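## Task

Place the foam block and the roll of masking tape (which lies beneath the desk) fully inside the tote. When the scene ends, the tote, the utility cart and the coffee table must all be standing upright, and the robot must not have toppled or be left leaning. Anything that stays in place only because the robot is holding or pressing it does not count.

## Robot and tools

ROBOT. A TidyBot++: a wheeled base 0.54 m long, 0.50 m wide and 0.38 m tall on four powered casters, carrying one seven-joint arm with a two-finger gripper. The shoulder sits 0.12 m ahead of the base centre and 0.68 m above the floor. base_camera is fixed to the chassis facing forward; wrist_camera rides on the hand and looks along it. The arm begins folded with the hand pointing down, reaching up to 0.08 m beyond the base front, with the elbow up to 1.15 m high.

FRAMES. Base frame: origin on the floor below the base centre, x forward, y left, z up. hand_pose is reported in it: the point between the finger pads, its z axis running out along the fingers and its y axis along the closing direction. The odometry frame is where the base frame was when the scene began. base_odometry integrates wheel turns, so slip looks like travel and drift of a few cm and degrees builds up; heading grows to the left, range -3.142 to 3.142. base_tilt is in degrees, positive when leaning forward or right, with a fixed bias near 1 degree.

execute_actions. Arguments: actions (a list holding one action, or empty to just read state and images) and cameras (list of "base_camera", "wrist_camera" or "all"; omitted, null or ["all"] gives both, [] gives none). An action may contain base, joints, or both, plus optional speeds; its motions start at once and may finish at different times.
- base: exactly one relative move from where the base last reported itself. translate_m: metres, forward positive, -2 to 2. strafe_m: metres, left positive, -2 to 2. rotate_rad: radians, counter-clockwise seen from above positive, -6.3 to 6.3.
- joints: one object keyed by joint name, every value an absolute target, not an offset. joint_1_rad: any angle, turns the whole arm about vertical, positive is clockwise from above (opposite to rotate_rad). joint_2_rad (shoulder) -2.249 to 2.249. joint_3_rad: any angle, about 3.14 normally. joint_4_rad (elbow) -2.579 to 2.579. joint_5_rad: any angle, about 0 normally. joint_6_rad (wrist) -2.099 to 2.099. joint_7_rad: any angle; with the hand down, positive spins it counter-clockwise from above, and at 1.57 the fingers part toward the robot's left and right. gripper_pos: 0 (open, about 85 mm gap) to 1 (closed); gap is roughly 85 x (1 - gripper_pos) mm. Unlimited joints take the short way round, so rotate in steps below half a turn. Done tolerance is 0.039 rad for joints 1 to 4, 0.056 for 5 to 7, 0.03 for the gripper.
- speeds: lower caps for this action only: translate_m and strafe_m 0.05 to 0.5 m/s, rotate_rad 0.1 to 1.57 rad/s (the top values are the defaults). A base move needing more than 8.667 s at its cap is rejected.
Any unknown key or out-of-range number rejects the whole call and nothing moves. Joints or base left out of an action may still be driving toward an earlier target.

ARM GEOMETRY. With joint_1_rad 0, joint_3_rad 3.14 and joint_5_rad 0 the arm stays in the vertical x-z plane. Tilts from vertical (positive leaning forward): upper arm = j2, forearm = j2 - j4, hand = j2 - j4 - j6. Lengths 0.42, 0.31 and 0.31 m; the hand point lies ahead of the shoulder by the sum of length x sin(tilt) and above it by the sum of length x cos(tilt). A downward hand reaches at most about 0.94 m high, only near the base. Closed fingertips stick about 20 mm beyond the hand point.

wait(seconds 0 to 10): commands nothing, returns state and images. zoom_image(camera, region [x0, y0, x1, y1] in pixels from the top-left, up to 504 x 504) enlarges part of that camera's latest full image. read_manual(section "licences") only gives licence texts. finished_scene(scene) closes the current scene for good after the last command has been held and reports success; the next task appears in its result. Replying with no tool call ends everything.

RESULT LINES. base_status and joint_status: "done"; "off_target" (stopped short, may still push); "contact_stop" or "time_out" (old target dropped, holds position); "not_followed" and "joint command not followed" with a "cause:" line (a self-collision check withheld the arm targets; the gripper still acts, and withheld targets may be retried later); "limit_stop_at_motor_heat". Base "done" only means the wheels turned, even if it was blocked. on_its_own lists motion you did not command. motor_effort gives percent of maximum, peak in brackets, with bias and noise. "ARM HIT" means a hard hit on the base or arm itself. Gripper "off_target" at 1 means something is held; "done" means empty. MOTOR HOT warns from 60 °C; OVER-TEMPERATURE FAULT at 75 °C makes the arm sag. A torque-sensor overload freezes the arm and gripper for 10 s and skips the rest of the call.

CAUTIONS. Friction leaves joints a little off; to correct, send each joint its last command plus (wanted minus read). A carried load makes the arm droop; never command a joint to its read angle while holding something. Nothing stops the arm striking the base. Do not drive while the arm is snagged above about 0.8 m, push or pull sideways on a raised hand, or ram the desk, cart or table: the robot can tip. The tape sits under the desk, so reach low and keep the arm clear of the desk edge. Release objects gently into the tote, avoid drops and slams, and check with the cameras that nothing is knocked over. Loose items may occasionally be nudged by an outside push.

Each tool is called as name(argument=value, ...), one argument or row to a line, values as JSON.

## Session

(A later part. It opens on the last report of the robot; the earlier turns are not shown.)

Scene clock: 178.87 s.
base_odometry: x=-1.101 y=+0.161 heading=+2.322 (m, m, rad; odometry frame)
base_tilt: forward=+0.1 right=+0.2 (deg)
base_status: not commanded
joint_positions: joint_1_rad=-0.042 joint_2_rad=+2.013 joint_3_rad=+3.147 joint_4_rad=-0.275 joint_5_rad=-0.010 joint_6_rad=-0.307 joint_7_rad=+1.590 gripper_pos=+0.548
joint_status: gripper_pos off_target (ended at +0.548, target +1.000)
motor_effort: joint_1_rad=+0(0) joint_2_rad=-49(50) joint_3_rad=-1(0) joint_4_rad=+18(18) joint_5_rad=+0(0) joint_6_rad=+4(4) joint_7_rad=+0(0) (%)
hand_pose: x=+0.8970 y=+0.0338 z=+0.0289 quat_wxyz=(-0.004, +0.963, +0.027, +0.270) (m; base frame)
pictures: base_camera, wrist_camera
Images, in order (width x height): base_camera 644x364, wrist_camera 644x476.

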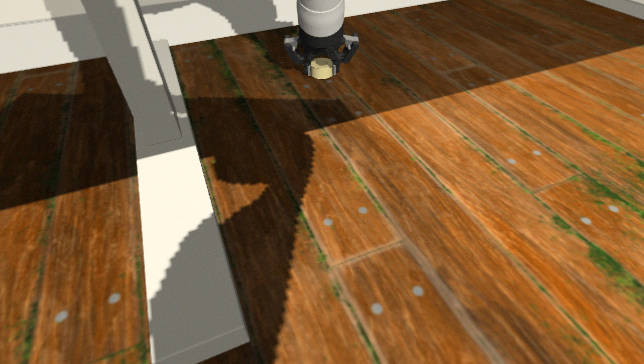

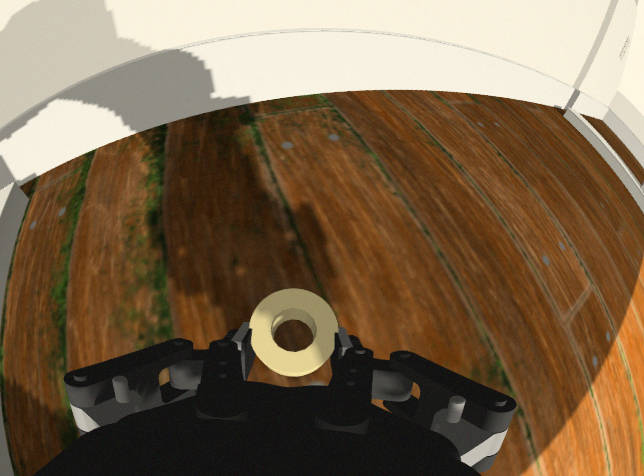

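execute_actions(
  actions=[
    {"base": {"translate_m": -0.53}, "joints": {"joint_1_rad": 0.0, "joint_2_rad": 2.0, "joint_3_rad": 3.14, "joint_4_rad": 0.78, "joint_5_rad": 0.0, "joint_6_rad": -1.7, "joint_7_rad": 1.57, "gripper_pos": 1.0}},
  ],
)

execute_actions(
  actions=[
    {"base": {"rotate_rad": 2.15}, "joints": {"joint_1_rad": 0.0, "joint_2_rad": 2.15, "joint_3_rad": 3.14, "joint_4_rad": 0.83, "joint_5_rad": 0.0, "joint_6_rad": -1.82, "joint_7_rad": 1.355, "gripper_pos": 1.0}},
  ],
)

Scene clock: 190.63 s.
base_odometry: x=-0.740 y=-0.227 heading=+2.321 (m, m, rad; odometry frame)
base_tilt: forward=+0.1 right=+0.3 (deg)
base_status: done
joint_positions: joint_1_rad=-0.022 joint_2_rad=+2.004 joint_3_rad=+3.147 joint_4_rad=+0.754 joint_5_rad=-0.010 joint_6_rad=-1.680 joint_7_rad=+1.590 gripper_pos=+0.548
joint_status: gripper_pos off_target (ended at +0.548, target +1.000); the others done
motor_effort: joint_1_rad=+0(2) joint_2_rad=-51(53) joint_3_rad=+0(0) joint_4_rad=+19(20) joint_5_rad=-1(0) joint_6_rad=+1(5) joint_7_rad=+0(0) (%)
hand_pose: x=+0.8644 y=+0.0205 z=+0.2998 quat_wxyz=(-0.003, +0.994, +0.023, +0.106) (m; base frame)
pictures: base_camera, wrist_camera
Images, in order (width x height): base_camera 644x364, wrist_camera 644x476.

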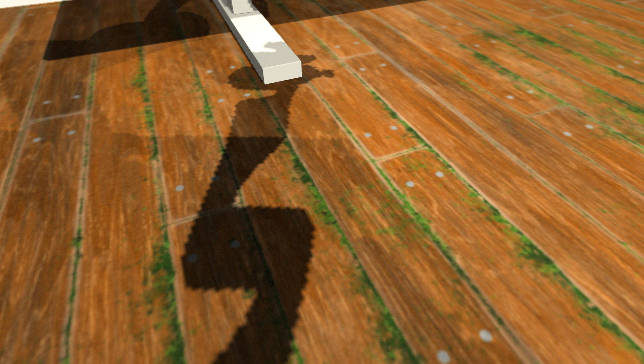

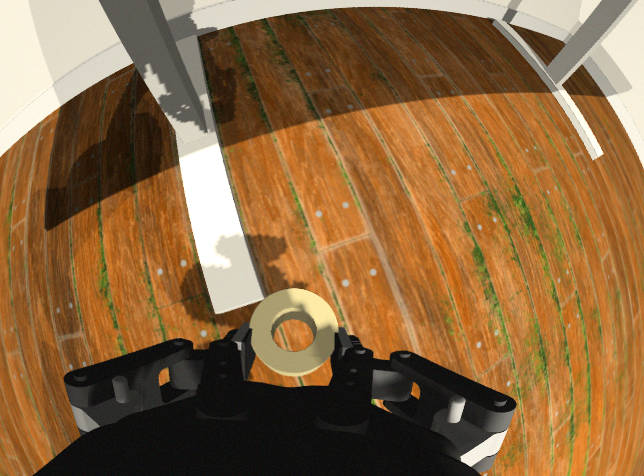

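Scene clock: 193.57 s.
base_odometry: x=-0.740 y=-0.227 heading=-1.812 (m, m, rad; odometry frame)
base_tilt: forward=+0.1 right=+0.3 (deg)
base_status: done
joint_positions: joint_1_rad=-0.008 joint_2_rad=+2.139 joint_3_rad=+3.147 joint_4_rad=+0.808 joint_5_rad=-0.010 joint_6_rad=-1.793 joint_7_rad=+1.374 gripper_pos=+0.548
joint_status: gripper_pos off_target (ended at +0.548, target +1.000); the others done
motor_effort: joint_1_rad=+0(7) joint_2_rad=-47(51) joint_3_rad=+0(1) joint_4_rad=+18(19) joint_5_rad=-1(2) joint_6_rad=+0(1) joint_7_rad=+0(0) (%)
hand_pose: x=+0.7841 y=+0.0093 z=+0.2185 quat_wxyz=(-0.004, +0.996, -0.092, +0.008) (m; base frame)
pictures: base_camera, wrist_camera
Images, in order (width x height): base_camera 644x364, wrist_camera 644x476.

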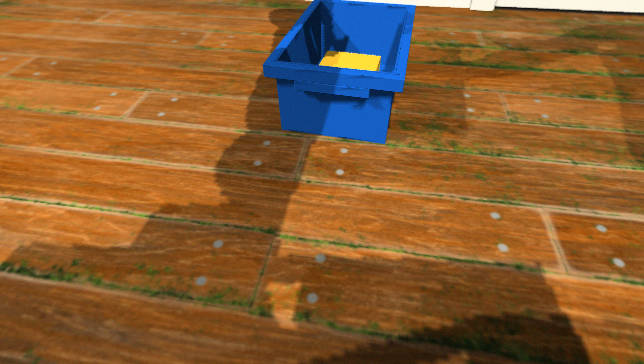

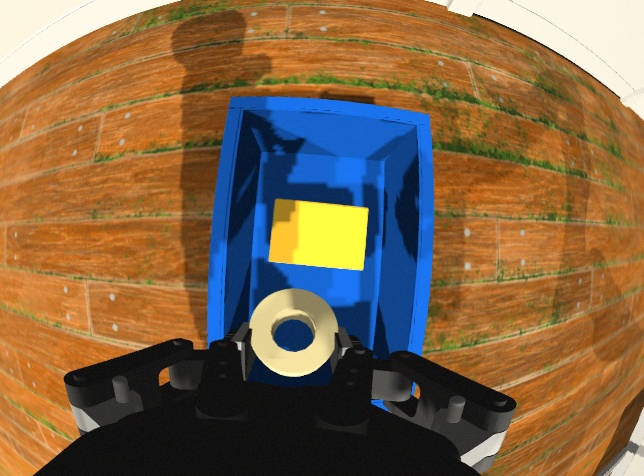

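execute_actions(
  actions=[
    {"base": {"translate_m": -0.025}, "joints": {"joint_1_rad": 0.03, "joint_2_rad": 2.15, "joint_3_rad": 3.14, "joint_4_rad": 0.46, "joint_5_rad": 0.0, "joint_6_rad": -1.455, "joint_7_rad": 1.32, "gripper_pos": 1.0}},
  ],
)

Scene clock: 201.77 s.
base_odometry: x=-0.734 y=-0.203 heading=-1.811 (m, m, rad; odometry frame)
base_tilt: forward=+0.1 right=+0.3 (deg)
base_status: done
joint_positions: joint_1_rad=+0.009 joint_2_rad=+2.150 joint_3_rad=+3.147 joint_4_rad=+0.482 joint_5_rad=-0.010 joint_6_rad=-1.480 joint_7_rad=+1.343 gripper_pos=+0.548
joint_status: gripper_pos off_target (ended at +0.548, target +1.000); the others done
motor_effort: joint_1_rad=+0(2) joint_2_rad=-48(50) joint_3_rad=-1(1) joint_4_rad=+19(20) joint_5_rad=-1(1) joint_6_rad=+0(0) joint_7_rad=+0(1) (%)
hand_pose: x=+0.7820 y=-0.0024 z=+0.1098 quat_wxyz=(-0.002, +0.993, -0.117, -0.003) (m; base frame)
pictures: base_camera, wrist_camera
Images, in order (width x height): base_camera 644x364, wrist_camera 644x476.

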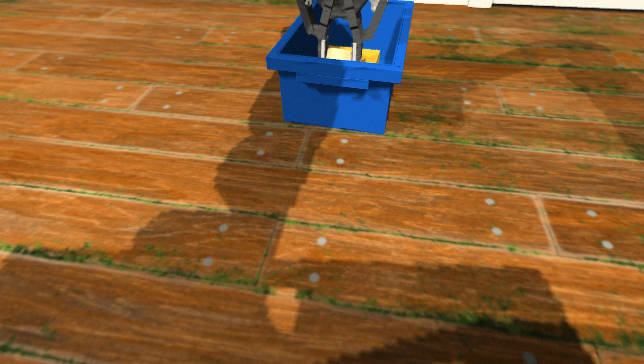

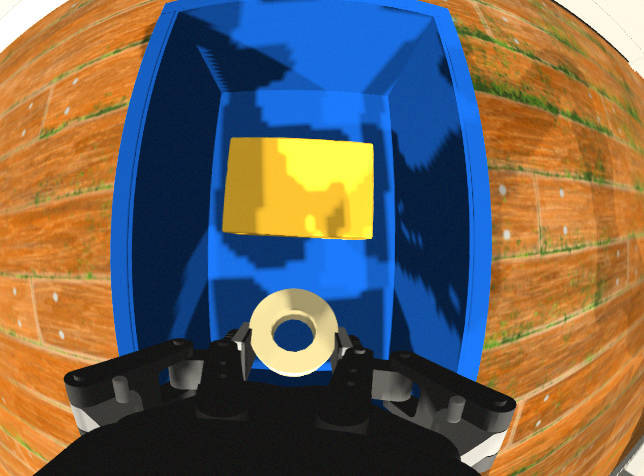

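execute_actions(
  actions=[
    {"joints": {"joint_1_rad": 0.03, "joint_2_rad": 2.15, "joint_3_rad": 3.14, "joint_4_rad": 0.258, "joint_5_rad": 0.0, "joint_6_rad": -1.235, "joint_7_rad": 1.32, "gripper_pos": 1.0}},
  ],
)

Scene clock: 206.57 s.
base_odometry: x=-0.734 y=-0.203 heading=-1.811 (m, m, rad; odometry frame)
base_tilt: forward=+0.1 right=+0.3 (deg)
base_status: not commanded
joint_positions: joint_1_rad=+0.009 joint_2_rad=+2.154 joint_3_rad=+3.147 joint_4_rad=+0.280 joint_5_rad=-0.010 joint_6_rad=-1.260 joint_7_rad=+1.343 gripper_pos=+0.548
joint_status: gripper_pos off_target (ended at +0.548, target +1.000); the others done
motor_effort: joint_1_rad=+0(0) joint_2_rad=-46(49) joint_3_rad=+0(1) joint_4_rad=+17(20) joint_5_rad=+0(0) joint_6_rad=+0(0) joint_7_rad=+0(0) (%)
hand_pose: x=+0.7725 y=-0.0027 z=+0.0451 quat_wxyz=(-0.003, +0.993, -0.118, +0.003) (m; base frame)
pictures: base_camera, wrist_camera
Images, in order (width x height): base_camera 644x364, wrist_camera 644x476.

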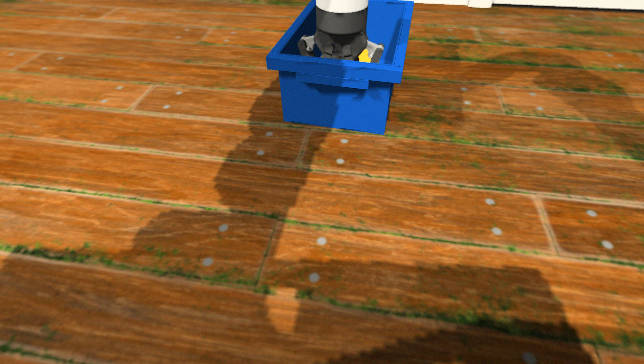

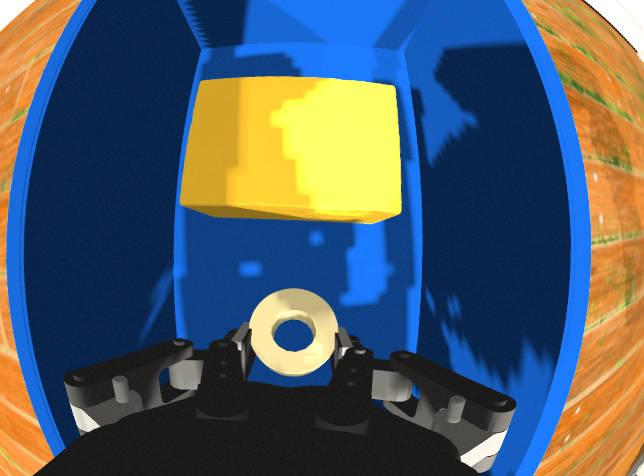

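execute_actions(
  actions=[
    {"joints": {"gripper_pos": 0.36}},
  ],
  cameras=["wrist_camera"],
)

execute_actions(
  actions=[
    {"joints": {"joint_1_rad": 0.03, "joint_2_rad": 2.15, "joint_3_rad": 3.14, "joint_4_rad": 0.8, "joint_5_rad": 0.0, "joint_6_rad": -1.79, "joint_7_rad": 1.32}},
  ],
)

Scene clock: 209.07 s.
base_odometry: x=-0.734 y=-0.203 heading=-1.811 (m, m, rad; odometry frame)
base_tilt: forward=+0.1 right=+0.3 (deg)
base_status: not commanded
joint_positions: joint_1_rad=+0.009 joint_2_rad=+2.154 joint_3_rad=+3.147 joint_4_rad=+0.280 joint_5_rad=-0.010 joint_6_rad=-1.260 joint_7_rad=+1.343 gripper_pos=+0.360
joint_status: all done
motor_effort: joint_1_rad=+0(0) joint_2_rad=-46(47) joint_3_rad=+0(0) joint_4_rad=+18(18) joint_5_rad=+0(0) joint_6_rad=+0(0) joint_7_rad=+0(0) (%)
hand_pose: x=+0.7725 y=-0.0027 z=+0.0451 quat_wxyz=(-0.003, +0.993, -0.118, +0.003) (m; base frame)
pictures: wrist_camera
Images, in order (width x height): wrist_camera 644x476.

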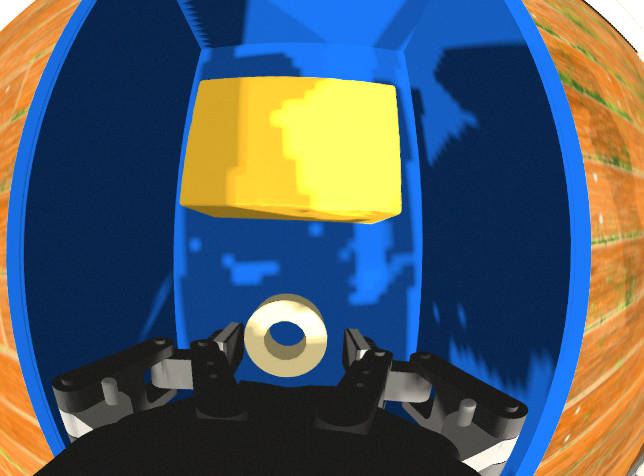

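Scene clock: 210.83 s.
base_odometry: x=-0.734 y=-0.203 heading=-1.811 (m, m, rad; odometry frame)
base_tilt: forward=+0.1 right=+0.3 (deg)
base_status: not commanded
joint_positions: joint_1_rad=+0.009 joint_2_rad=+2.149 joint_3_rad=+3.147 joint_4_rad=+0.775 joint_5_rad=-0.010 joint_6_rad=-1.766 joint_7_rad=+1.343 gripper_pos=+0.360
joint_status: all done
motor_effort: joint_1_rad=+0(0) joint_2_rad=-47(49) joint_3_rad=-1(1) joint_4_rad=+19(18) joint_5_rad=-1(1) joint_6_rad=+0(1) joint_7_rad=+0(1) (%)
hand_pose: x=+0.7801 y=-0.0020 z=+0.2019 quat_wxyz=(-0.003, +0.993, -0.116, +0.001) (m; base frame)
pictures: base_camera, wrist_camera
Images, in order (width x height): base_camera 644x364, wrist_camera 644x476.

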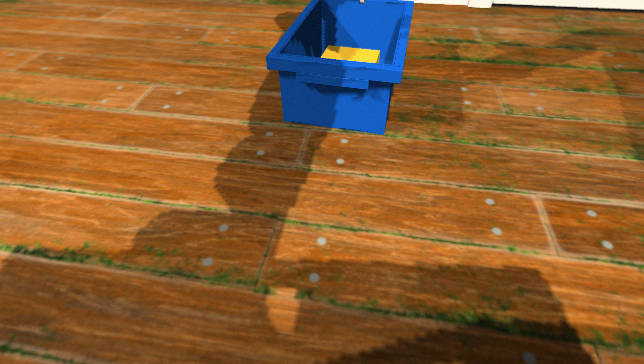

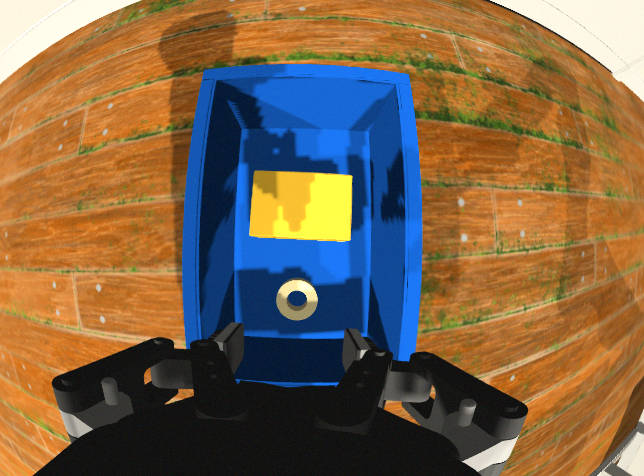

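finished_scene(
  scene=2,
)

The scene is finished: the task was done.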